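# Move the unnotched milled part to station B's infeed plate

## Task

Three vise stations sit along the track: A toward -y, B in the middle, C toward +y. Each station's outfeed tray holds two milled parts, six in all. Exactly one part lacks a notch in the long walls of its pocket. Identify it and set it entirely on station B's infeed plate with the pocket facing straight up or straight down. It must not rest on the plate's pins, though it may sit clear of them. The other five parts must stay roughly where they were, lying flat and not flipped. The result only counts if it holds without the robot, so release the part and move the gripper away at the end.

## Robot and tools

Robot: one Doosan M1013 six-joint arm with a Robotiq 2F-140 two-finger gripper. It rides a carriage on a floor rail that runs along y at x = 0. The arm base sits at about y = position_m, z = 0.03 m and faces +x. The table starts at x = 0.31 m.

Frames: one scene frame fixed to the table. z = 0 is the tabletop and +z is up. y = 0 is where the rail reads 0. Reported hand positions are in metres, with orientation as a wxyz quaternion. They can be a little off, more so at long reach. end_effector_position is the point between the closed finger pads. The fingers point along the gripper's +z and close along its y. Closed fingertips reach about 33 mm past that point, open ones about 9 mm. While closing, the fingertips move roughly 24 mm further from the arm, so keep that much room above a surface.

execute_actions takes {"actions": [one action]}. An empty list just returns the current state and images.

An action can have these keys:
- rows: up to 15 rows. Each row is applied for one control step of 1/30 s.
- steps: 1 to 450. Must be at least the number of rows. Default 15.
- until: a stop condition.
- rail: a command for the carriage.

Each row is 9 numbers in [-1, 1], in this order: joint_1 waist, joint_2 shoulder, joint_3 elbow, joint_4 forearm roll, joint_5 wrist pitch, joint_6 wrist roll, then gripper position, force_limit, speed.

The six joint numbers are offsets, not poses. They are measured from the joint angles at the start of the action, which are the last angles reported. They are not relative to the previous row. Scaling: 1.0 equals 1.398 rad for waist and shoulder, 2.097 rad for the elbow, and 2.622 rad for the three wrist joints. Stated ranges are ±6.283 rad for all joints except the elbow, which is ±2.792. A call is refused if it asks for more than 0.010 rad past a limit. A request beyond the real end is clipped, and the result then says "joint sent to its limit".

Joint speed is capped. Each step, the target may lead the measured angle by at most 0.456 rad (waist, shoulder), 0.683 rad (elbow) or 0.854 rad (wrist joints). Targets that would move the gripper more than 70 mm from where it is are scaled back. Large moves therefore need several calls. After the last row the arm keeps heading for that row's target until the steps run out. If the steps end early, send the rest of the move in the next call. "joint command not followed" means the arm dropped its target and is resting.

Gripper values are absolute, not offsets:
- position: +1 is fully open (140 mm). The pads meet at about -0.8. At -1 the fingers close until something stops them.
- force_limit: -1 is about 14 N, 0 about 60 N, +1 about 107 N.
- speed: -1 is about 30 mm/s, 0 about 140 mm/s, +1 about 250 mm/s.

object_status codes: 0 moving; 1 blocked while opening; 2 blocked while closing, meaning the part is held; 3 at target or pads met. To grip harder while status is 2, raise force_limit and change position slightly, for example from -1 to -0.98. position_measured is in counts: 3 is open, 230 is closed.

Rail: {"rail": {"position_m": -2..2, "speed_m_s": 0.01..1}}. position_m is an absolute place along y in metres. Speed starts at 1 and persists. {"rail": {"stop": true}} halts it. After sending a position, wait with {"steps": n, "until": {"rail": {"position_status": ["!=", "moving"]}}}. The carriage has arrived when within 1.4 mm. It accelerates at 2 m/s². Let it arrive before positioning the gripper and before ending the scene.

position_status values:
- done: arrived.
- contact_stop: blocked by more than about 320 N; re-read the position after it settles.
- time_out: check for an obstruction, then resend.
- stopped_with_arm: the arm was held back; send rows the arm can follow, then resend the position.
- stopped: you stopped it.
position_answer reads not_taken if the command came while the carriage was still braking; resend it.

until conditions: {"rail": {field: value or [op, value]}}. The ops are = != < <= > >=, and a number always needs an op. Two more forms: {"all": {"status": "ended"}} and {"any": {"status": "ended"}}.

Result lines: the gripper pose and velocities, then joint positions and velocities for rail, waist, shoulder, elbow, forearm roll, wrist pitch and wrist roll (m or rad), plus gripper and rail status and images from cam_wrist (672x504). Calibration data for cam_wrist is given (pinhole plus radial model). The camera may be off its nominal mount by up to about 51 mm and 29°.

zoom_image: {"camera": "cam_wrist", "region": [x0, y0, x1, y1]} in pixels from the top-left corner, at most 504x504. Use it to check the pocket walls for notches.

read_manual: returns licence texts only. finished_scene {"scene": n}: ends the scene and cannot be undone.

The robot holds its last command while you think. Parts you hold may be tugged briefly, and loose items may be pushed.

Avoid the following:
- Knocking anything off the table, which fails the task.
- Drops, slips, slams and hard pushes.
- Contact torques above the joint load limits: 295 N m for waist and shoulder, 139 for the elbow, 39.1 for each wrist joint.
- External force of 144 N or more.
Either of the last two stops the arm for 10 s. Long holds of a load heat the motors; a MOTOR HOT line warns you, and reaching the limit brakes the arm. Smooth, short motion is preferred.

Each tool is called after "Emit:" as name([rows], argument=value, ...), one row to a line, values as JSON.

## Session

I'll start by checking the robot's state and what the camera sees.

Emit:
execute_actions(actions=[])

Scene clock: 0.00 s.
end_effector_position=(+0.8166, +1.8867, +0.2076) position_measured=3 object_status=3 end_effector_quat_wxyz=(-0.045, -0.577, +0.815, +0.021) end_effector_velocity=(+0.000, +0.000, +0.000) end_effector_angular_velocity=(+0.000, +0.000, +0.000)
Joint positions: [1.649 0.24  0.593 1.264 0.007 1.383 3.718]
Joint velocities: [ 0.  0.  0.  0.  0.  0. -0.]
rail: position_m=1.649 position_m_goal=1.649 speed_m_s=1.00 position_status=done position_answer=taken refusals=0

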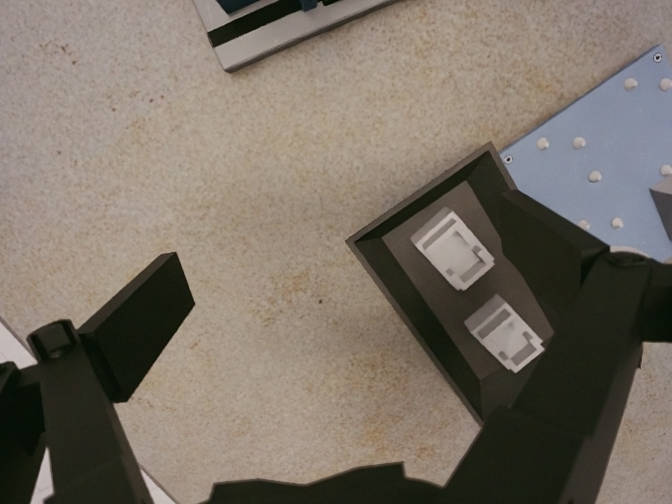

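Emit:
zoom_image(camera="cam_wrist", region=[380, 180, 580, 400])

Region (380, 180, 580, 400) of cam_wrist's 672x504 image, scaled by 2.291, with more detail than that image has; it fills the left 458 columns of this view, and the rest is white.

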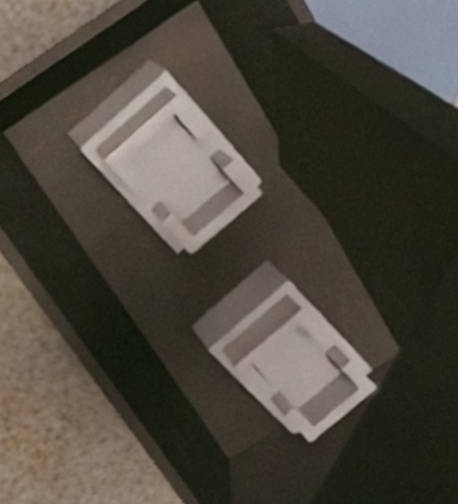

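Emit:
zoom_image(camera="cam_wrist", region=[400, 195, 510, 300])

Emit:
zoom_image(camera="cam_wrist", region=[455, 285, 555, 385])

Emit:
zoom_image(camera="cam_wrist", region=[472, 30, 672, 280])

Region (400, 195, 510, 300) of cam_wrist's 672x504 image, scaled by 4.582, with more detail than that image has; it fills the top 481 rows of this view, and the rest is white.

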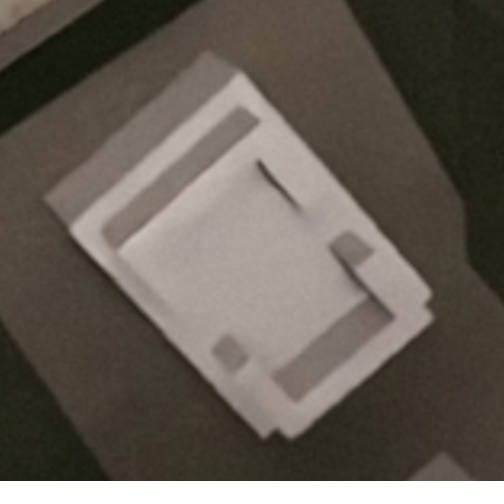

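Region (455, 285, 555, 385) of cam_wrist's 672x504 image, scaled by 5.040, with more detail than that image has.

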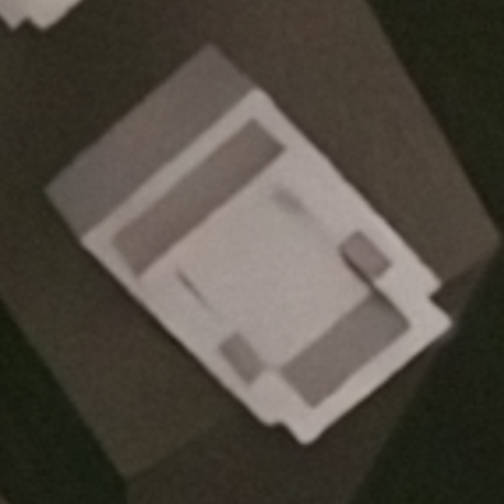

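Region (472, 30, 672, 280) of cam_wrist's 672x504 image, scaled by 2.016, with more detail than that image has; it fills the left 403 columns of this view, and the rest is white.

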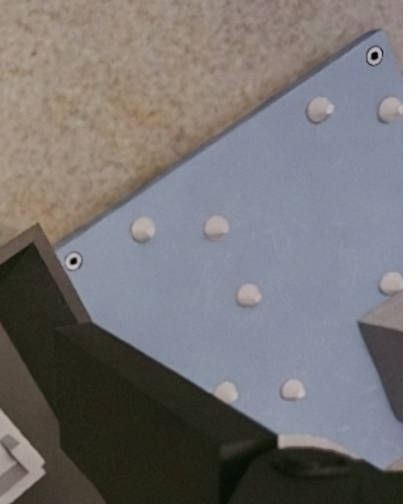

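Emit:
execute_actions([
  {"rows": [[-0.01,-0.015,0.002,0,0.004,0.02,1,0,0],[-0.03,-0.045,0.007,0,0.012,0.066,1,0,0],[-0.055,-0.083,0.013,-0.001,0.022,0.121,1,0,0],[-0.08,-0.121,0.019,-0.001,0.032,0.177,1,0,0],[-0.105,-0.159,0.024,-0.002,0.042,0.232,1,0,0],[-0.13,-0.197,0.03,-0.002,0.052,0.287,1,0,0],[-0.15,-0.227,0.035,-0.002,0.06,0.331,1,0,0],[-0.1717,-0.26,0.04,-0.0027,0.069,0.379,1,0,0]], "steps": 40},
])

Scene clock: 121.33 s.
end_effector_position=(+0.6998, +1.6835, +0.4496) position_measured=3 object_status=3 end_effector_quat_wxyz=(-0.000, -0.001, +1.000, -0.000) end_effector_velocity=(+0.000, -0.000, +0.000) end_effector_angular_velocity=(-0.000, -0.000, -0.000)
Joint positions: [ 1.649  0.     0.23   1.349 -0.001  1.564  4.712]
Joint velocities: [ 0. -0. -0. -0. -0.  0.  0.]
rail: position_m=1.649 position_m_goal=1.649 speed_m_s=1.00 position_status=done position_answer=taken refusals=0
camera_calibration (this result's frames):
cam_wrist: T_world_to_cam=[[0.190675, 0.980885, -0.0388247, -1.7638], [0.922318, -0.165468, 0.349213, -0.517427], [0.336114, -0.102395, -0.936239, 0.527272], [0, 0, 0, 1]] pos_world=[0.636323, 1.69846, 0.605865]

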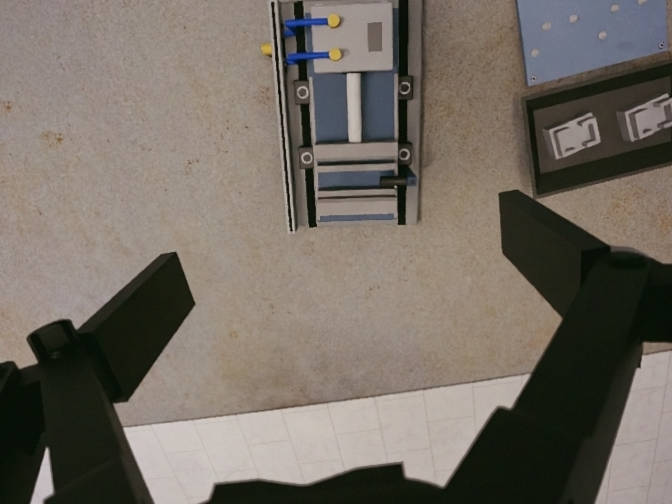

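Emit:
execute_actions([
  {"rows": [[0,-0.01,0.008,0,-0.001,0,1,0,0],[0,-0.025,0.019,0,-0.002,0,1,0,0],[0,-0.045,0.034,0,-0.003,0,1,0,0],[0,-0.065,0.049,0,-0.005,0,1,0,0],[0,-0.085,0.064,0,-0.006,0,1,0,0],[0,-0.105,0.079,0,-0.007,0,1,0,0],[0,-0.125,0.094,0,-0.009,0,1,0,0],[0,-0.142,0.107,0,-0.01,0,1,0,0],[0,-0.1572,0.1179,0,-0.011,0,1,0,0]], "rail": {"position_m": 0.2}, "steps": 90, "until": {"rail": {"position_status": ["!=", "moving"]}}},
])

Scene clock: 133.47 s.
end_effector_position=(+0.5649, +0.2338, +0.4505) position_measured=3 object_status=3 end_effector_quat_wxyz=(+0.000, -0.000, +1.000, -0.000) end_effector_velocity=(+0.000, -0.004, -0.000) end_effector_angular_velocity=(-0.000, +0.000, -0.000)
Joint positions: [ 0.199  0.     0.01   1.596 -0.001  1.535  4.712]
Joint velocities: [-0.004  0.     0.     0.    -0.     0.     0.   ]
rail: position_m=0.199 position_m_goal=0.200 speed_m_s=1.00 position_status=done position_answer=taken refusals=0
camera_calibration (this result's frames):
cam_wrist: T_world_to_cam=[[0.190765, 0.980876, -0.0386138, -0.316218], [0.921829, -0.165484, 0.350493, -0.633504], [0.337401, -0.102457, -0.935769, 0.42407], [0, 0, 0, 1]] pos_world=[0.501225, 0.248786, 0.60666]

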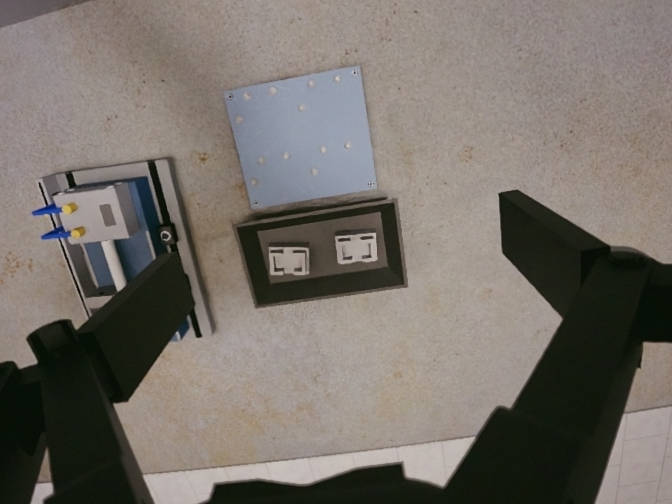

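Emit:
zoom_image(camera="cam_wrist", region=[220, 180, 420, 320])

Emit:
zoom_image(camera="cam_wrist", region=[210, 55, 390, 220])

Region (220, 180, 420, 320) of cam_wrist's 672x504 image, scaled by 2.520, with more detail than that image has; it fills the top 353 rows of this view, and the rest is white.

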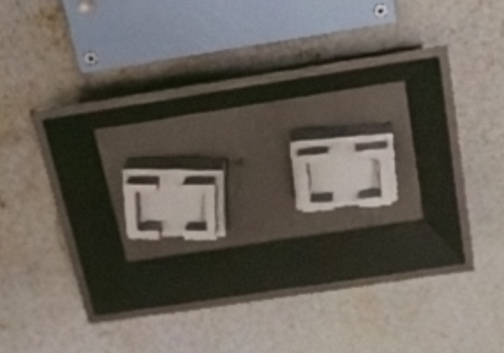

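Region (210, 55, 390, 220) of cam_wrist's 672x504 image, scaled by 2.800, with more detail than that image has; it fills the top 462 rows of this view, and the rest is white.

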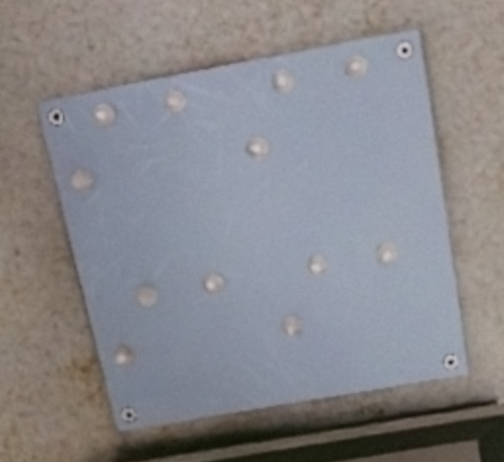

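Emit:
execute_actions([
  {"rail": {"position_m": -1.62}, "steps": 120, "until": {"rail": {"position_status": ["!=", "moving"]}}},
])

Scene clock: 184.93 s.
end_effector_position=(+0.5649, -1.5863, +0.4505) position_measured=3 object_status=3 end_effector_quat_wxyz=(+0.000, -0.000, +1.000, -0.000) end_effector_velocity=(-0.000, -0.010, +0.000) end_effector_angular_velocity=(+0.000, -0.000, -0.000)
Joint positions: [-1.621  0.     0.01   1.596 -0.001  1.536  4.712]
Joint velocities: [-0.01 -0.   -0.   -0.    0.    0.    0.  ]
rail: position_m=-1.621 position_m_goal=-1.620 speed_m_s=1.00 position_status=done position_answer=taken refusals=0
camera_calibration (this result's frames):
cam_wrist: T_world_to_cam=[[0.190827, 0.980864, -0.0386203, 1.46898], [0.921826, -0.165542, 0.350476, -0.93477], [0.337376, -0.102482, -0.935775, 0.237575], [0, 0, 0, 1]] pos_world=[0.501222, -1.57126, 0.606664]

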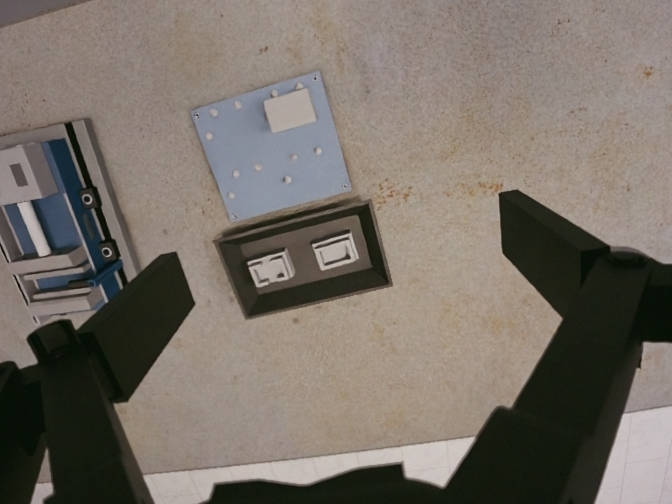

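Emit:
zoom_image(camera="cam_wrist", region=[205, 190, 405, 330])

Emit:
zoom_image(camera="cam_wrist", region=[300, 220, 370, 280])

Emit:
zoom_image(camera="cam_wrist", region=[237, 238, 307, 298])

Region (205, 190, 405, 330) of cam_wrist's 672x504 image, scaled by 2.520, with more detail than that image has; it fills the top 353 rows of this view, and the rest is white.

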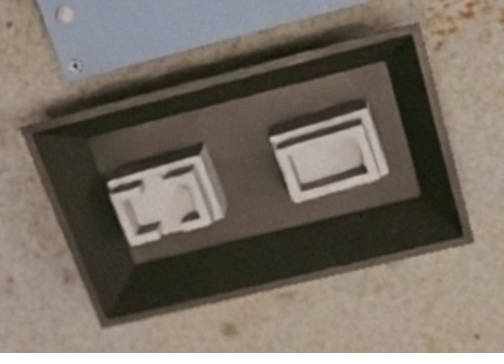

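Region (300, 220, 370, 280) of cam_wrist's 672x504 image, scaled by 7.200, with more detail than that image has; it fills the top 432 rows of this view, and the rest is white.

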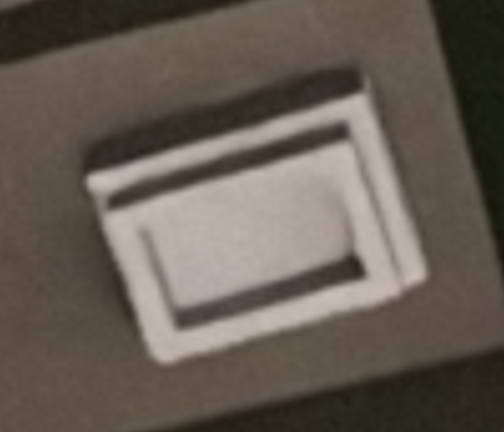

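Region (237, 238, 307, 298) of cam_wrist's 672x504 image, scaled by 7.200, with more detail than that image has; it fills the top 432 rows of this view, and the rest is white.

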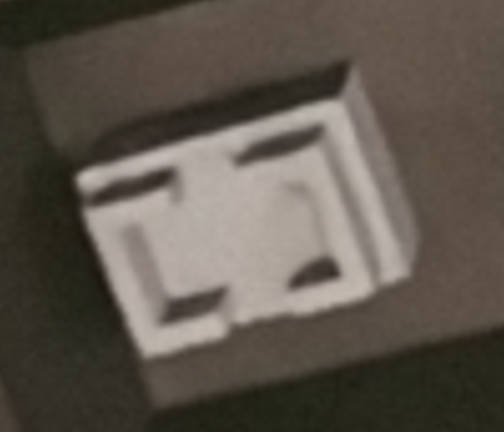

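Emit:
execute_actions([
  {"rows": [[0,0.003,0.001,0,-0.002,-0.007,0.05,0,0],[0,0.011,0.003,0,-0.008,-0.026,0.05,0,0],[0,0.024,0.006,0,-0.018,-0.059,0.05,0,0],[0,0.043,0.011,0,-0.032,-0.104,0.05,0,0],[0,0.065,0.016,0,-0.047,-0.157,0.05,0,0],[0,0.09,0.022,0,-0.065,-0.215,0.05,0,0],[0,0.114,0.028,0,-0.083,-0.274,0.05,0,0],[0,0.138,0.034,0,-0.101,-0.333,0.05,0,0],[0,0.163,0.04,0,-0.119,-0.391,0.05,0,0],[0,0.187,0.046,0,-0.136,-0.45,0.05,0,0],[0,0.212,0.051,0,-0.154,-0.509,0.05,0,0],[0,0.233,0.057,0,-0.17,-0.561,0.05,0,0],[0,0.252,0.061,0,-0.184,-0.607,0.05,0,0],[0,0.265,0.064,0,-0.193,-0.636,0.05,0,0],[0,0.2713,0.066,0,-0.1976,-0.6522,0.05,0,0]], "rail": {"position_m": -1.6655}, "steps": 40},
])

Scene clock: 254.60 s.
end_effector_position=(+0.7113, -1.6315, +0.1302) position_measured=123 object_status=3 end_effector_quat_wxyz=(-0.000, +0.755, -0.656, +0.000) end_effector_velocity=(+0.000, +0.000, +0.000) end_effector_angular_velocity=(-0.000, -0.000, +0.000)
Joint positions: [-1.666  0.     0.389  1.734 -0.001  1.018  3.002]
Joint velocities: [ 0.  0. -0.  0.  0. -0. -0.]
rail: position_m=-1.666 position_m_goal=-1.665 speed_m_s=1.00 position_status=done position_answer=taken refusals=0
camera_calibration (this result's frames):
cam_wrist: T_world_to_cam=[[-0.99785, 0.0527714, -0.0388626, 0.804374], [0.0359017, 0.936248, 0.349502, 1.46287], [0.0548287, 0.347355, -0.936129, 0.818765], [0, 0, 0, 1]] pos_world=[0.705233, -1.69646, 0.286454]

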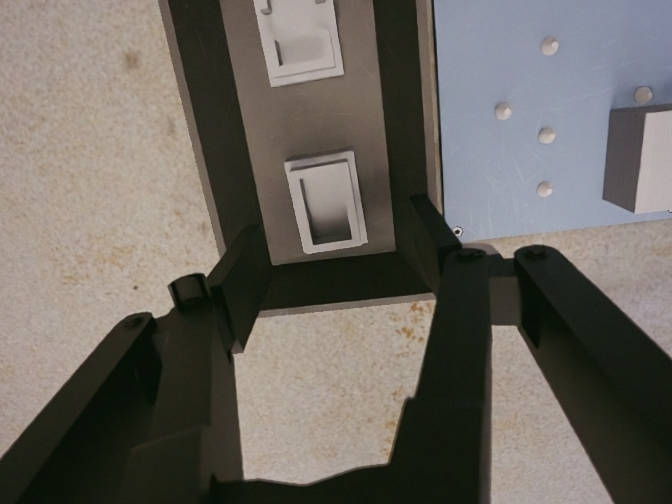

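Emit:
zoom_image(camera="cam_wrist", region=[240, 130, 440, 330])

Emit:
zoom_image(camera="cam_wrist", region=[270, 140, 390, 260])

Region (240, 130, 440, 330) of cam_wrist's 672x504 image, scaled by 2.520, with more detail than that image has.

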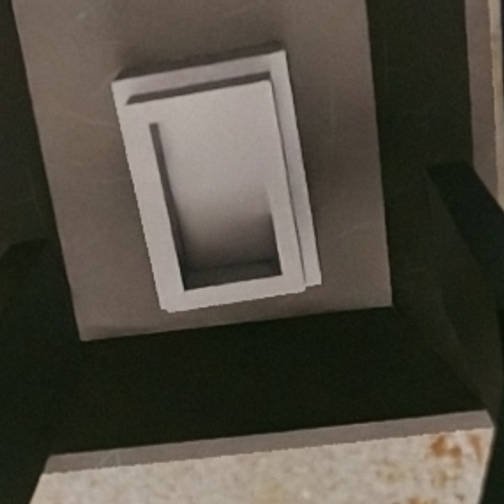

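Region (270, 140, 390, 260) of cam_wrist's 672x504 image, scaled by 4.200, with more detail than that image has.

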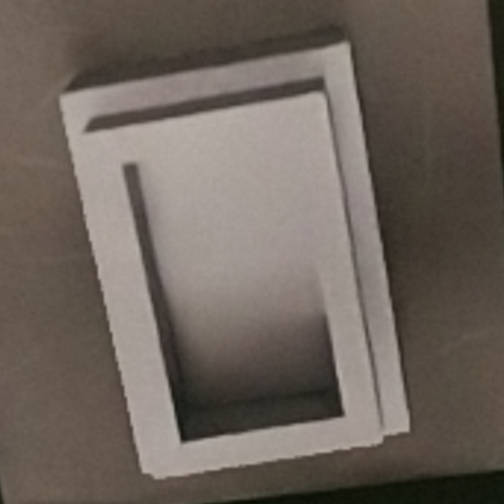

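Emit:
zoom_image(camera="cam_wrist", region=[200, 200, 300, 300])

Emit:
zoom_image(camera="cam_wrist", region=[380, 170, 480, 270])

Region (200, 200, 300, 300) of cam_wrist's 672x504 image, scaled by 5.040, with more detail than that image has.

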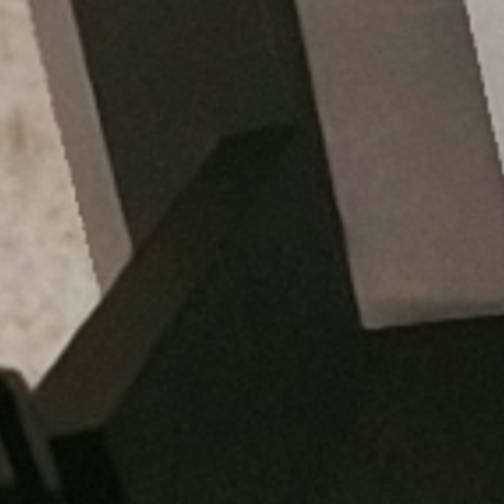

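Region (380, 170, 480, 270) of cam_wrist's 672x504 image, scaled by 5.040, with more detail than that image has.

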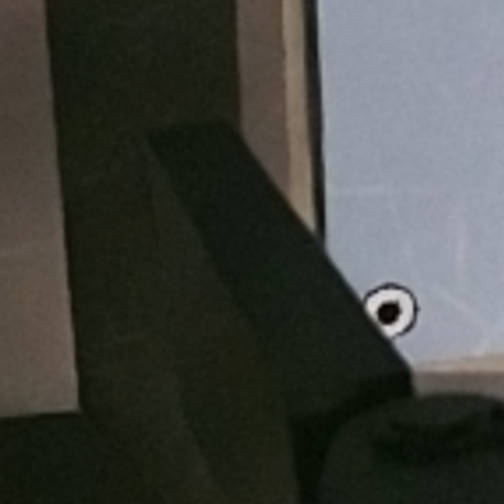

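Emit:
execute_actions([
  {"rows": [[0.0001,0.002,0.0005,0,-0.0014,0.0002,-0.03,0,0],[0.0003,0.006,0.0014,0,-0.0043,0.0006,-0.03,0,0],[0.0005,0.012,0.0028,0,-0.0086,0.0012,-0.03,0,0],[0.0008,0.019,0.0044,0,-0.0136,0.0019,-0.03,0,0],[0.0012,0.026,0.006,0,-0.0187,0.0027,-0.03,0,0],[0.0015,0.033,0.0076,0,-0.0237,0.0034,-0.03,0,0],[0.0017,0.039,0.009,0,-0.028,0.004,-0.03,0,0],[0.0019,0.043,0.0099,0,-0.0308,0.0044,-0.03,0,0],[0.002,0.04507,0.01038,0,-0.03233,0.0046,-0.03,0,0]], "steps": 18},
])

Scene clock: 375.20 s.
end_effector_position=(+0.7203, -1.6295, +0.0751) position_measured=132 object_status=3 end_effector_quat_wxyz=(-0.000, +0.752, -0.659, +0.000) end_effector_velocity=(-0.000, +0.000, -0.001) end_effector_angular_velocity=(-0.000, +0.000, +0.000)
Joint positions: [-1.666  0.003  0.452  1.756 -0.001  0.933  3.014]
Joint velocities: [ 0.  0.  0.  0.  0. -0.  0.]
rail: position_m=-1.666 position_m_goal=-1.665 speed_m_s=1.00 position_status=done position_answer=taken refusals=0
camera_calibration (this result's frames):
cam_wrist: T_world_to_cam=[[-0.997318, 0.0619809, -0.0389377, 0.825752], [0.0445147, 0.935863, 0.34954, 1.47308], [0.0581052, 0.34687, -0.936112, 0.762824], [0, 0, 0, 1]] pos_world=[0.713639, -1.69439, 0.231339]

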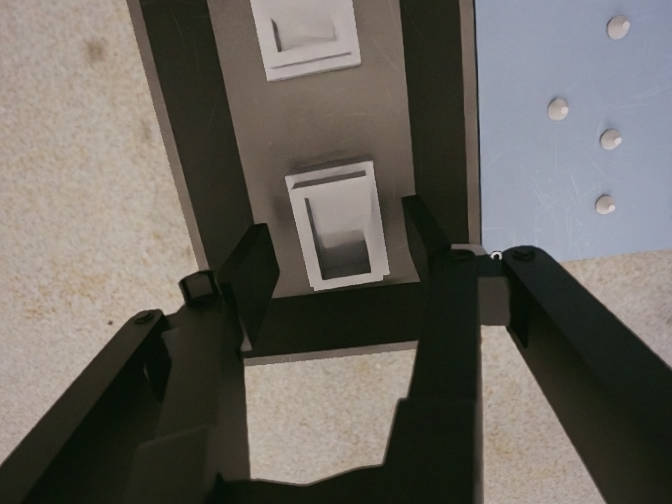

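Emit:
zoom_image(camera="cam_wrist", region=[240, 140, 440, 320])

Region (240, 140, 440, 320) of cam_wrist's 672x504 image, scaled by 2.520, with more detail than that image has; it fills the top 454 rows of this view, and the rest is white.

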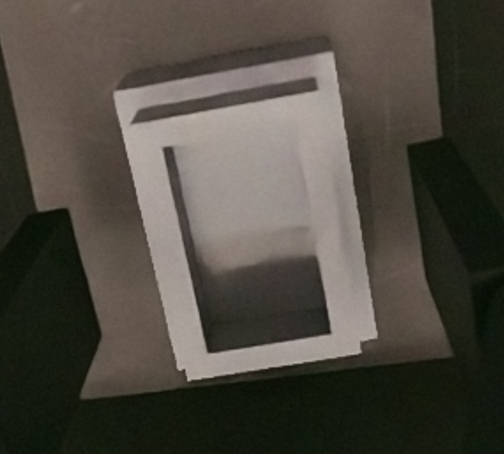

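Emit:
execute_actions([
  {"rows": [[0,0.001,0.0004,0,-0.0009,0,-0.03,0.5,0],[0,0.003,0.0012,0,-0.0026,0,-0.03,0.5,0],[0,0.006,0.0024,0,-0.0051,0,-0.03,0.5,0],[0,0.0095,0.0039,0,-0.0082,0,-0.03,0.5,0],[0,0.013,0.0053,0,-0.0112,0,-0.03,0.5,0],[0,0.0165,0.0067,0,-0.0142,0,-0.03,0.5,0],[0,0.0194,0.0079,0,-0.0166,0,-0.03,0.5,0],[0,0.0214,0.0087,0,-0.0184,0,-0.03,0.5,0],[0,0.02242,0.00911,0,-0.01924,0,-0.03,0.5,0]], "steps": 16},
])

Scene clock: 446.80 s.
end_effector_position=(+0.7203, -1.6294, +0.0441) position_measured=132 object_status=3 end_effector_quat_wxyz=(-0.000, +0.752, -0.659, +0.000) end_effector_velocity=(-0.000, -0.000, -0.001) end_effector_angular_velocity=(+0.000, +0.000, +0.000)
Joint positions: [-1.666  0.003  0.483  1.775 -0.001  0.882  3.014]
Joint velocities: [ 0.     0.     0.     0.001  0.    -0.001  0.   ]
rail: position_m=-1.666 position_m_goal=-1.665 speed_m_s=1.00 position_status=done position_answer=taken refusals=0
camera_calibration (this result's frames):
cam_wrist: T_world_to_cam=[[-0.997318, 0.0619472, -0.0389755, 0.824514], [0.0444688, 0.935858, 0.34956, 1.4839], [0.0581298, 0.346889, -0.936103, 0.733865], [0, 0, 0, 1]] pos_world=[0.713656, -1.69437, 0.200396]

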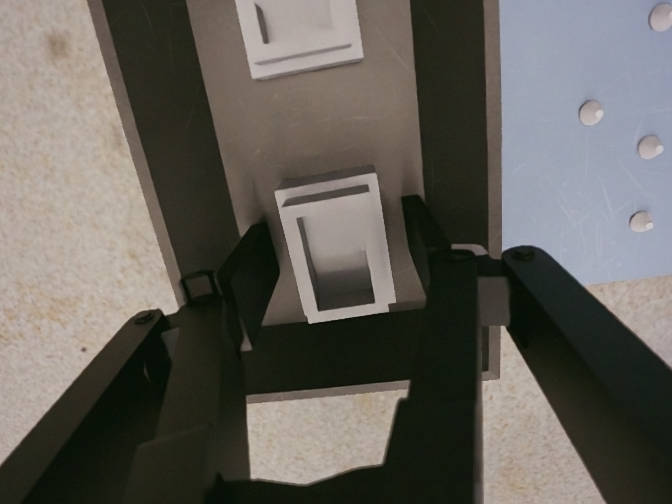

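Emit:
zoom_image(camera="cam_wrist", region=[235, 150, 435, 340])

Region (235, 150, 435, 340) of cam_wrist's 672x504 image, scaled by 2.520, with more detail than that image has; it fills the top 479 rows of this view, and the rest is white.

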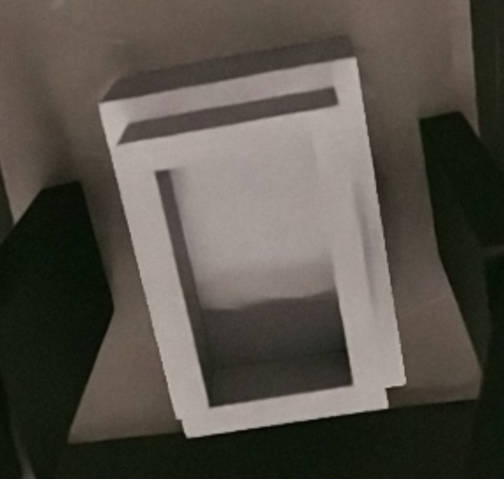

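Emit:
execute_actions([
  {"rows": [[0,-0.0007,-0.0003,0,0.0006,0,-0.03,0.5,-0.3],[0,-0.0015,-0.0006,0,0.0013,0,-0.03,0.5,-0.3],[0,-0.00217,-0.00088,0,0.00186,0,-0.03,0.5,-0.3],[0,-0.00217,-0.00088,0,0.00186,0,-1,0.5,-0.3]], "steps": 20},
])

Scene clock: 480.53 s.
end_effector_position=(+0.7204, -1.6294, +0.0472) position_measured=172 object_status=2 end_effector_quat_wxyz=(-0.000, +0.752, -0.659, +0.000) end_effector_velocity=(-0.000, +0.000, -0.000) end_effector_angular_velocity=(+0.000, -0.000, -0.000)
Joint positions: [-1.666  0.003  0.48   1.773 -0.001  0.887  3.014]
Joint velocities: [ 0.  0.  0.  0.  0. -0.  0.]
rail: position_m=-1.666 position_m_goal=-1.665 speed_m_s=1.00 position_status=done position_answer=taken refusals=0
camera_calibration (this result's frames):
cam_wrist: T_world_to_cam=[[-0.997315, 0.0619495, -0.0390488, 0.82473], [0.0444454, 0.935859, 0.349562, 1.48286], [0.0581993, 0.346888, -0.936099, 0.736632], [0, 0, 0, 1]] pos_world=[0.713738, -1.69437, 0.203415]

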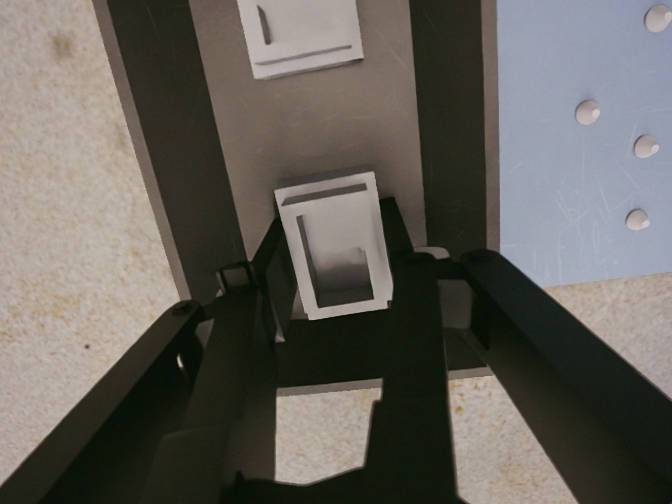

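Emit:
zoom_image(camera="cam_wrist", region=[235, 150, 435, 340])

Region (235, 150, 435, 340) of cam_wrist's 672x504 image, scaled by 2.520, with more detail than that image has; it fills the top 479 rows of this view, and the rest is white.

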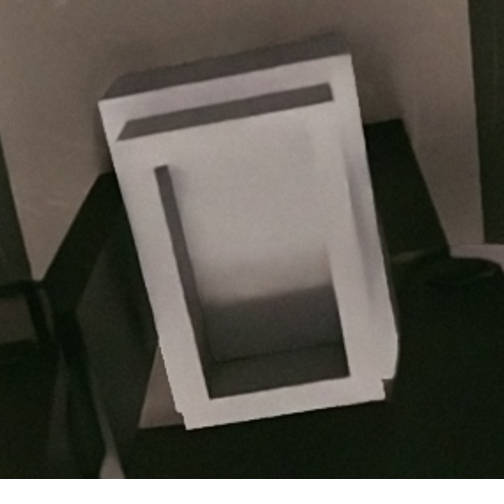

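Emit:
execute_actions([
  {"rows": [[0,-0.001,-0.0005,0,0.0009,0,-1,0.5,-0.3],[0,-0.0035,-0.0017,0,0.0032,0,-1,0.5,-0.3],[0,-0.0075,-0.0036,0,0.0068,0,-1,0.5,-0.3],[0,-0.0124,-0.0059,0,0.0114,0,-1,0.5,-0.3],[0,-0.0184,-0.0088,0,0.0169,0,-1,0.5,-0.3],[0,-0.0249,-0.0119,0,0.0228,0,-1,0.5,-0.3],[0,-0.0314,-0.015,0,0.0287,0,-1,0.5,-0.3],[0,-0.0378,-0.0181,0,0.0346,0,-1,0.5,-0.3],[0,-0.0438,-0.0209,0,0.0401,0,-1,0.5,-0.3],[0,-0.04977,-0.02378,0,0.04555,0,-1,0.5,-0.3],[0,-0.0658,-0.01596,0,0.04785,0.0035,-1,0.5,-0.3],[-0.0003,-0.08983,-0.00424,0,0.05129,0.0086,-1,0.5,-0.3],[-0.0006,-0.1299,0.0153,0,0.05702,0.0173,-1,0.5,-0.3],[-0.0012,-0.19667,0.04786,0,0.06658,0.0317,-1,0.5,-0.3],[-0.0021,-0.31686,0.10647,0,0.08379,0.0576,-1,0.5,-0.3]], "steps": 36},
])

Scene clock: 596.80 s.
end_effector_position=(+0.5237, -1.6316, +0.2199) position_measured=172 object_status=2 end_effector_quat_wxyz=(-0.000, +0.699, -0.715, +0.001) end_effector_velocity=(-0.000, +0.000, -0.000) end_effector_angular_velocity=(+0.000, +0.001, -0.000)
Joint positions: [-1.666 -0.     0.037  1.996 -0.001  1.107  3.165]
Joint velocities: [ 0. -0.  0.  0. -0.  0.  0.]
rail: position_m=-1.666 position_m_goal=-1.665 speed_m_s=1.00 position_status=done position_answer=taken refusals=0
camera_calibration (this result's frames):
cam_wrist: T_world_to_cam=[[-0.975991, 0.214272, -0.039098, 0.872744], [0.18752, 0.917931, 0.349627, 1.32905], [0.110805, 0.333901, -0.936073, 0.861743], [0, 0, 0, 1]] pos_world=[0.507083, -1.69472, 0.376106]

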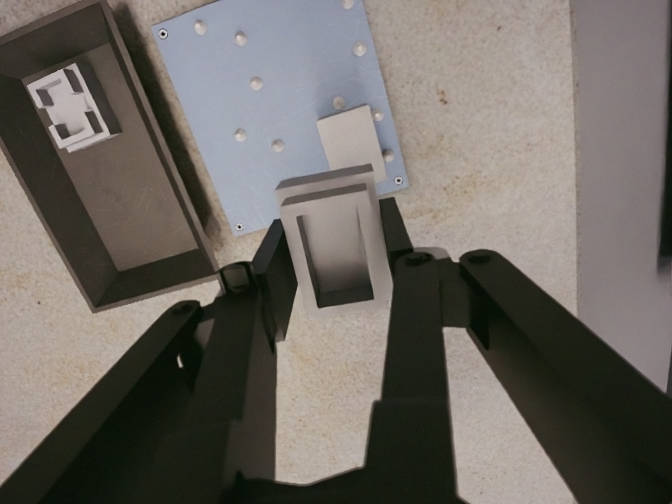

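The part is held. Next I'll drive the rail to station B.

Emit:
execute_actions([
  {"rail": {"position_m": 0.194}, "steps": 2},
])

Scene clock: 599.33 s.
end_effector_position=(+0.5236, -1.6293, +0.2199) position_measured=172 object_status=2 end_effector_quat_wxyz=(-0.000, +0.699, -0.715, +0.001) end_effector_velocity=(-0.000, +0.094, -0.000) end_effector_angular_velocity=(+0.000, +0.000, -0.000)
Joint positions: [-1.664 -0.     0.037  1.996 -0.001  1.107  3.165]
Joint velocities: [ 0.094  0.    -0.     0.    -0.     0.    -0.   ]
rail: position_m=-1.664 position_m_goal=0.194 speed_m_s=1.00 position_status=moving position_answer=taken refusals=0
camera_calibration (this result's frames):
cam_wrist: T_world_to_cam=[[-0.975994, 0.214245, -0.0391808, 0.872203], [0.187465, 0.917936, 0.349643, 1.32699], [0.110875, 0.333904, -0.936063, 0.861006], [0, 0, 0, 1]] pos_world=[0.507037, -1.69245, 0.376157]

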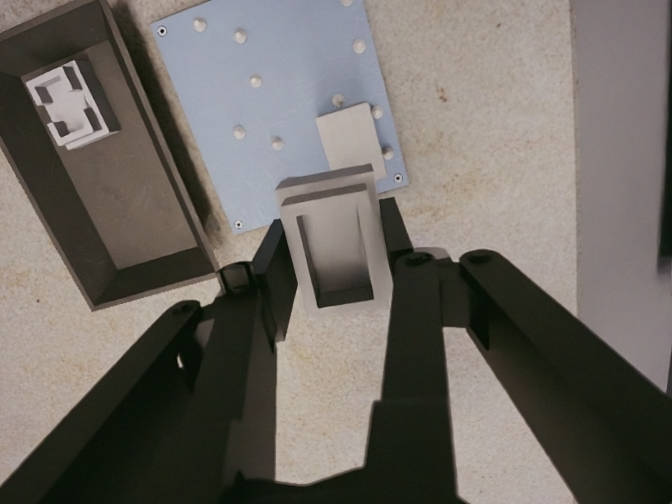

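Emit:
execute_actions(actions=[])

Scene clock: 605.03 s.
end_effector_position=(+0.5236, +0.2286, +0.2199) position_measured=172 object_status=2 end_effector_quat_wxyz=(-0.000, +0.699, -0.715, +0.001) end_effector_velocity=(+0.000, -0.000, -0.000) end_effector_angular_velocity=(-0.000, -0.000, -0.000)
Joint positions: [ 0.194 -0.     0.037  1.996 -0.001  1.107  3.165]
Joint velocities: [ 0. -0.  0. -0. -0. -0.  0.]
rail: position_m=0.194 position_m_goal=0.194 speed_m_s=1.00 position_status=done position_answer=taken refusals=0
camera_calibration (this result's frames):
cam_wrist: T_world_to_cam=[[-0.975994, 0.214245, -0.0391739, 0.474146], [0.187466, 0.917936, 0.349641, -0.378492], [0.110868, 0.333904, -0.936064, 0.240635], [0, 0, 0, 1]] pos_world=[0.507039, 0.165499, 0.37616]

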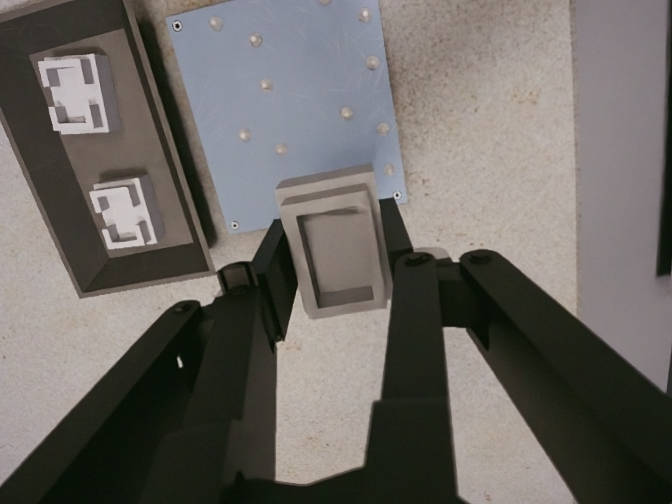

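Emit:
zoom_image(camera="cam_wrist", region=[160, 0, 420, 250])

Region (160, 0, 420, 250) of cam_wrist's 672x504 image, scaled by 1.938, with more detail than that image has; it fills the top 485 rows of this view, and the rest is white.

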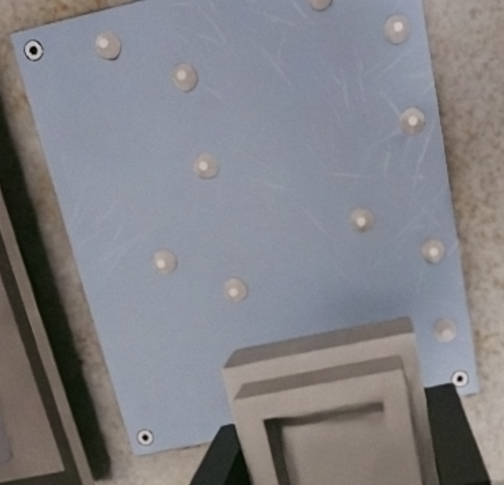

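Emit:
execute_actions([
  {"rows": [[-0.0001,0.0016,0.0009,0,-0.0016,0,-1,0.5,-0.3],[-0.0003,0.0054,0.0031,0,-0.0054,-0.0001,-1,0.5,-0.3],[-0.0006,0.0119,0.0069,0,-0.0118,-0.0003,-1,0.5,-0.3],[-0.001,0.0205,0.0119,0,-0.0204,-0.0006,-1,0.5,-0.3],[-0.0016,0.0313,0.0181,0,-0.0312,-0.0008,-1,0.5,-0.3],[-0.0022,0.0432,0.025,0,-0.043,-0.0012,-1,0.5,-0.3],[-0.0028,0.0562,0.0324,0,-0.0559,-0.0015,-1,0.5,-0.3],[-0.0035,0.0692,0.0399,0,-0.0688,-0.0019,-1,0.5,-0.3],[-0.0041,0.0811,0.0468,0,-0.0807,-0.0022,-1,0.5,-0.3],[-0.0046,0.0908,0.0524,0,-0.0903,-0.0024,-1,0.5,-0.3],[-0.005,0.0984,0.0568,0,-0.0979,-0.0026,-1,0.5,-0.3],[-0.0052,0.1038,0.0599,0,-0.1032,-0.0028,-1,0.5,-0.3],[-0.0054,0.107,0.0618,0,-0.1065,-0.0029,-1,0.5,-0.3],[-0.00544,0.1081,0.06239,0,-0.10754,-0.0029,-1,0.5,-0.3]], "steps": 22},
])

Scene clock: 683.77 s.
end_effector_position=(+0.5277, +0.2247, +0.0802) position_measured=172 object_status=2 end_effector_quat_wxyz=(-0.000, +0.699, -0.715, +0.001) end_effector_velocity=(-0.001, -0.000, -0.001) end_effector_angular_velocity=(+0.000, +0.001, -0.000)
Joint positions: [ 0.194 -0.008  0.188  2.127 -0.001  0.825  3.157]
Joint velocities: [-0.    -0.     0.001  0.001 -0.    -0.001 -0.   ]
rail: position_m=0.194 position_m_goal=0.194 speed_m_s=1.00 position_status=done position_answer=taken refusals=0
camera_calibration (this result's frames):
cam_wrist: T_world_to_cam=[[-0.976023, 0.214102, -0.0392364, 0.473568], [0.1873, 0.917933, 0.349739, -0.326656], [0.110896, 0.334004, -0.936025, 0.110636], [0, 0, 0, 1]] pos_world=[0.511126, 0.161504, 0.236384]

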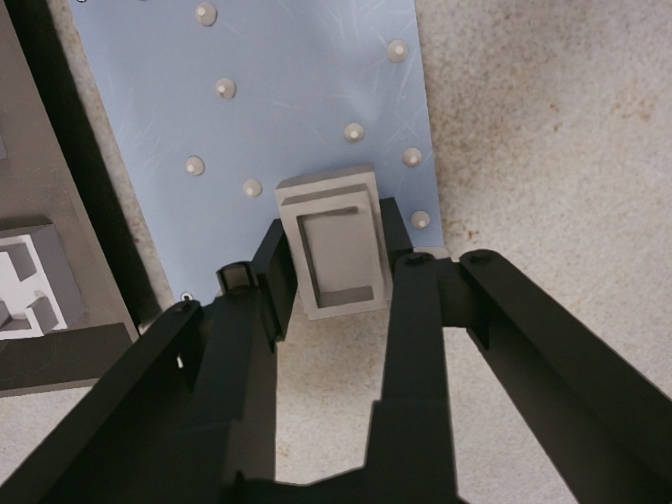

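Emit:
zoom_image(camera="cam_wrist", region=[170, 30, 460, 320])

Emit:
zoom_image(camera="cam_wrist", region=[320, 110, 460, 250])

Emit:
zoom_image(camera="cam_wrist", region=[170, 70, 310, 210])

Region (170, 30, 460, 320) of cam_wrist's 672x504 image, scaled by 1.738, with more detail than that image has.

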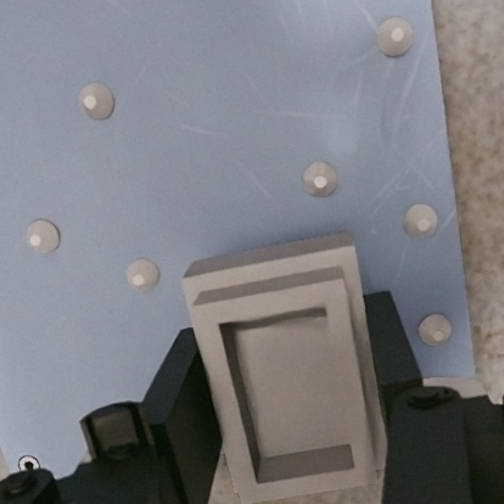

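Region (320, 110, 460, 250) of cam_wrist's 672x504 image, scaled by 3.600, with more detail than that image has.

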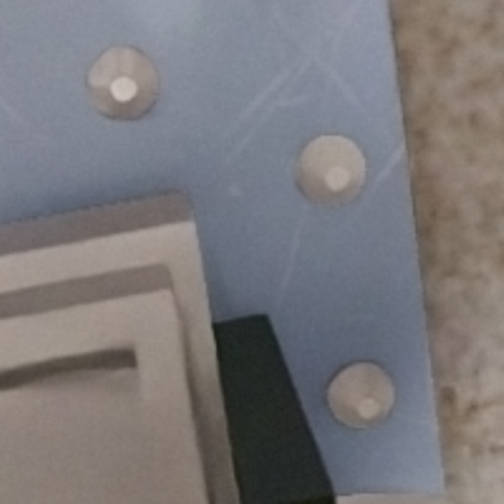

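Region (170, 70, 310, 210) of cam_wrist's 672x504 image, scaled by 3.600, with more detail than that image has.

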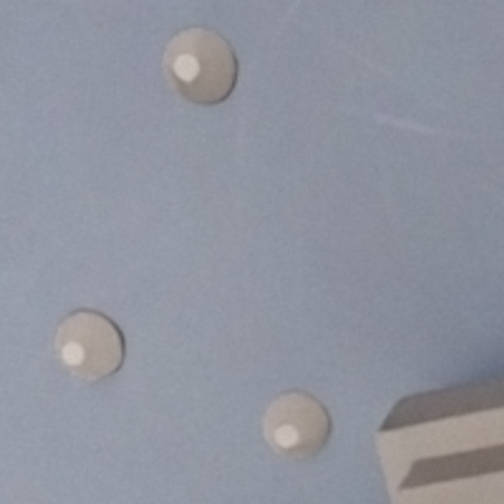

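Emit:
execute_actions([
  {"rows": [[0.0002,0.001,0.0003,0,-0.0008,0.0001,-1,0.5,-0.3],[0.0007,0.0035,0.0011,0,-0.0028,0.0004,-1,0.5,-0.3],[0.0015,0.0074,0.0023,0,-0.0058,0.0008,-1,0.5,-0.3],[0.0024,0.0119,0.0038,0,-0.0093,0.0013,-1,0.5,-0.3],[0.0032,0.0167,0.0053,0,-0.0131,0.0017,-1,0.5,-0.3],[0.0039,0.0212,0.0067,0,-0.0167,0.0021,-1,0.5,-0.3],[0.0044,0.0253,0.0081,0,-0.02,0.0023,-1,0.5,-0.3],[0.0046,0.0285,0.0091,0,-0.0225,0.0025,-1,0.5,-0.3],[0.00472,0.0308,0.0098,0,-0.0242,0.0025,-1,0.5,-0.3],[0.00472,0.03207,0.0102,0,-0.02526,0.0025,-1,0.5,-0.3]], "steps": 16},
])

Scene clock: 746.00 s.
end_effector_position=(+0.5287, +0.2281, +0.0480) position_measured=172 object_status=2 end_effector_quat_wxyz=(-0.000, +0.699, -0.715, +0.001) end_effector_velocity=(-0.000, +0.000, -0.001) end_effector_angular_velocity=(+0.000, -0.000, +0.000)
Joint positions: [ 0.194 -0.001  0.233  2.148 -0.001  0.759  3.164]
Joint velocities: [ 0.     0.     0.001  0.001 -0.    -0.002  0.   ]
rail: position_m=0.194 position_m_goal=0.194 speed_m_s=1.00 position_status=done position_answer=taken refusals=0
camera_calibration (this result's frames):
cam_wrist: T_world_to_cam=[[-0.976033, 0.214052, -0.0392571, 0.472575], [0.187241, 0.917931, 0.349776, -0.318766], [0.110906, 0.334042, -0.936011, 0.0792796], [0, 0, 0, 1]] pos_world=[0.512142, 0.164967, 0.204255]

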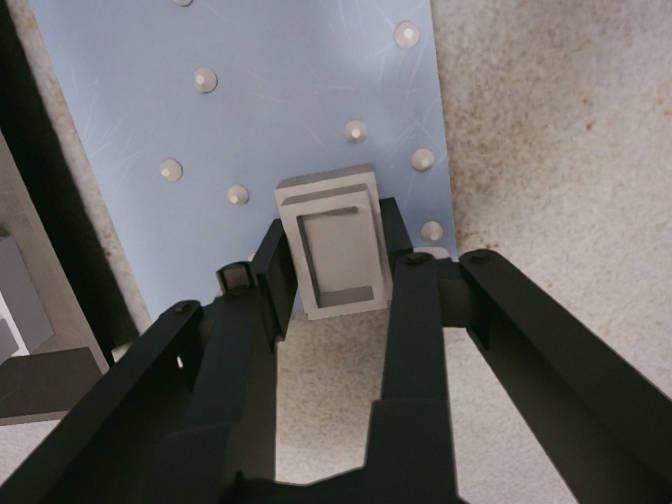

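Emit:
zoom_image(camera="cam_wrist", region=[320, 110, 470, 260])

Emit:
zoom_image(camera="cam_wrist", region=[150, 60, 310, 220])

Emit:
zoom_image(camera="cam_wrist", region=[270, 260, 410, 350])

Region (320, 110, 470, 260) of cam_wrist's 672x504 image, scaled by 3.360, with more detail than that image has.

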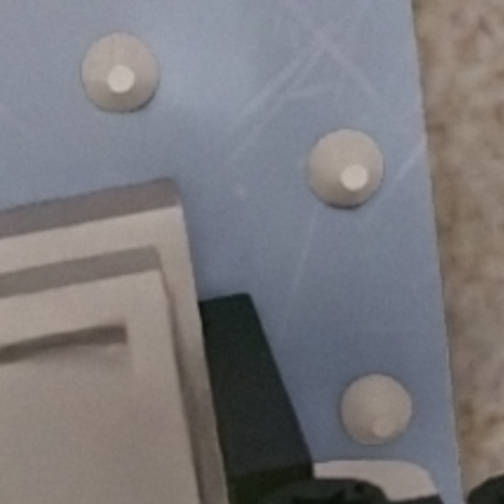

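Region (150, 60, 310, 220) of cam_wrist's 672x504 image, scaled by 3.150, with more detail than that image has.

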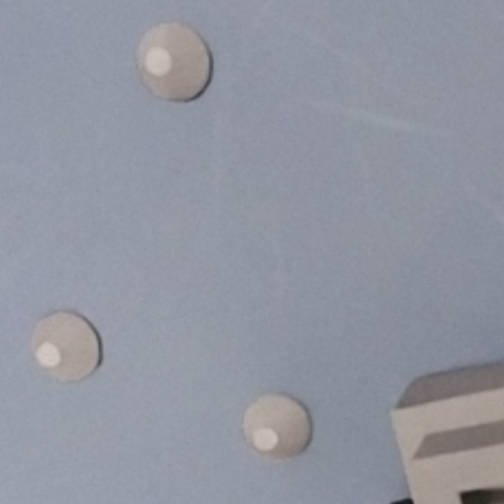

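Region (270, 260, 410, 350) of cam_wrist's 672x504 image, scaled by 3.600, with more detail than that image has; it fills the top 324 rows of this view, and the rest is white.

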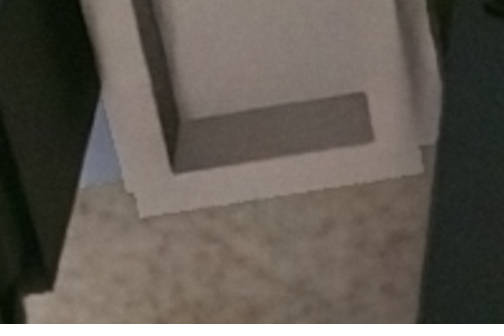

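Emit:
execute_actions([
  {"rows": [[0,0,0,0,0,0,-0.98,-0.6,-0.5],[0,0.0002,0.00007,0,-0.00016,0,-0.98,-0.6,-0.5],[0,0.0005,0.00016,0,-0.0004,0,-0.98,-0.6,-0.5],[0,0.0008,0.00026,0,-0.00063,0,-0.98,-0.6,-0.5],[0,0.0011,0.00036,0,-0.00087,0,-0.98,-0.6,-0.5],[0,0.0013,0.00042,0,-0.00103,0,-0.98,-0.6,-0.5],[0,0.0015,0.00049,0,-0.00119,0,-0.98,-0.6,-0.5]], "steps": 10},
])

Scene clock: 791.33 s.
end_effector_position=(+0.5287, +0.2281, +0.0466) position_measured=172 object_status=2 end_effector_quat_wxyz=(-0.000, +0.699, -0.715, +0.001) end_effector_velocity=(+0.000, +0.000, -0.001) end_effector_angular_velocity=(+0.000, -0.000, +0.000)
Joint positions: [ 0.194 -0.001  0.235  2.149 -0.001  0.756  3.164]
Joint velocities: [ 0.    -0.     0.001  0.001 -0.    -0.002  0.   ]
rail: position_m=0.194 position_m_goal=0.194 speed_m_s=1.00 position_status=done position_answer=taken refusals=0
camera_calibration (this result's frames):
cam_wrist: T_world_to_cam=[[-0.976039, 0.21403, -0.0392378, 0.472513], [0.187228, 0.917935, 0.349774, -0.318258], [0.11088, 0.334046, -0.936012, 0.0779186], [0, 0, 0, 1]] pos_world=[0.512138, 0.164979, 0.202791]

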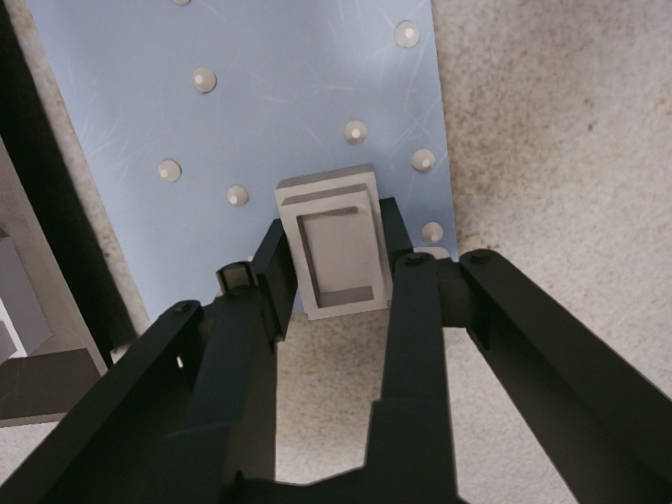

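Emit:
zoom_image(camera="cam_wrist", region=[320, 110, 470, 260])

Region (320, 110, 470, 260) of cam_wrist's 672x504 image, scaled by 3.360, with more detail than that image has.

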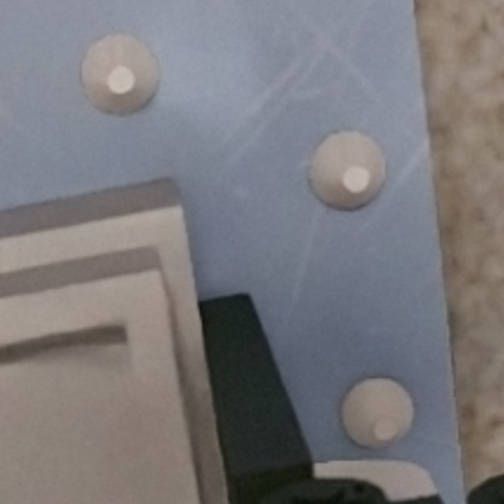

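Emit:
execute_actions([
  {"rows": [[0,0.0003,0.0001,0,-0.00024,0,-0.98,-0.6,-0.5],[0,0.0006,0.0002,0,-0.00048,0,-0.98,-0.6,-0.5],[0,0.0009,0.0003,0,-0.00071,0,-0.98,-0.6,-0.5],[0,0.0012,0.00039,0,-0.00095,0,-0.98,-0.6,-0.5],[0,0.0015,0.00049,0,-0.00119,0,-0.98,-0.6,-0.5],[0,0.0015,0.00049,0,-0.00119,0,-0.98,-0.6,-0.5],[0,0.0015,0.00049,0,-0.00119,0,-0.98,-0.6,-0.5],[0,0.0015,0.00049,0,-0.00119,0,-0.1,-0.6,-0.5]], "steps": 18},
])

Scene clock: 802.07 s.
end_effector_position=(+0.5287, +0.2281, +0.0451) position_measured=141 object_status=0 end_effector_quat_wxyz=(-0.000, +0.699, -0.715, +0.001) end_effector_velocity=(-0.000, +0.000, -0.000) end_effector_angular_velocity=(+0.000, +0.000, -0.000)
Joint positions: [ 0.194 -0.001  0.237  2.15  -0.001  0.753  3.164]
Joint velocities: [ 0.  0.  0.  0.  0. -0.  0.]
rail: position_m=0.194 position_m_goal=0.194 speed_m_s=1.00 position_status=done position_answer=taken refusals=0
camera_calibration (this result's frames):
cam_wrist: T_world_to_cam=[[-0.976033, 0.214055, -0.0392405, 0.472444], [0.18725, 0.91793, 0.349775, -0.31773], [0.110891, 0.334045, -0.936011, 0.0765167], [0, 0, 0, 1]] pos_world=[0.512131, 0.164965, 0.201294]

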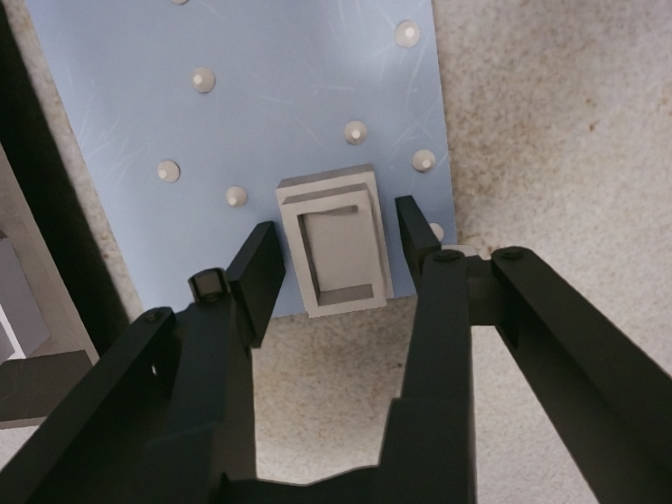

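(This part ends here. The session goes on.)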